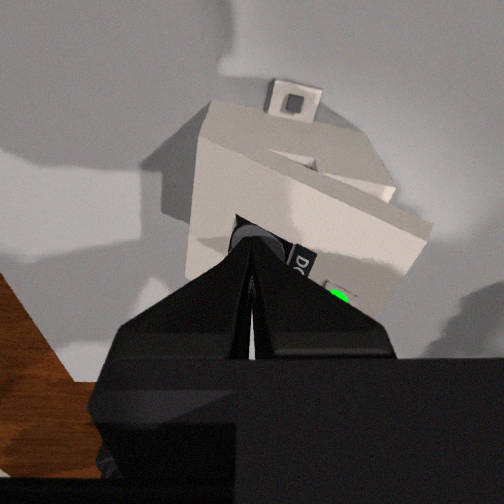

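Episode already finished.

Request:
finished_scene(
  scene=2,
)

The scene is finished: the task was done.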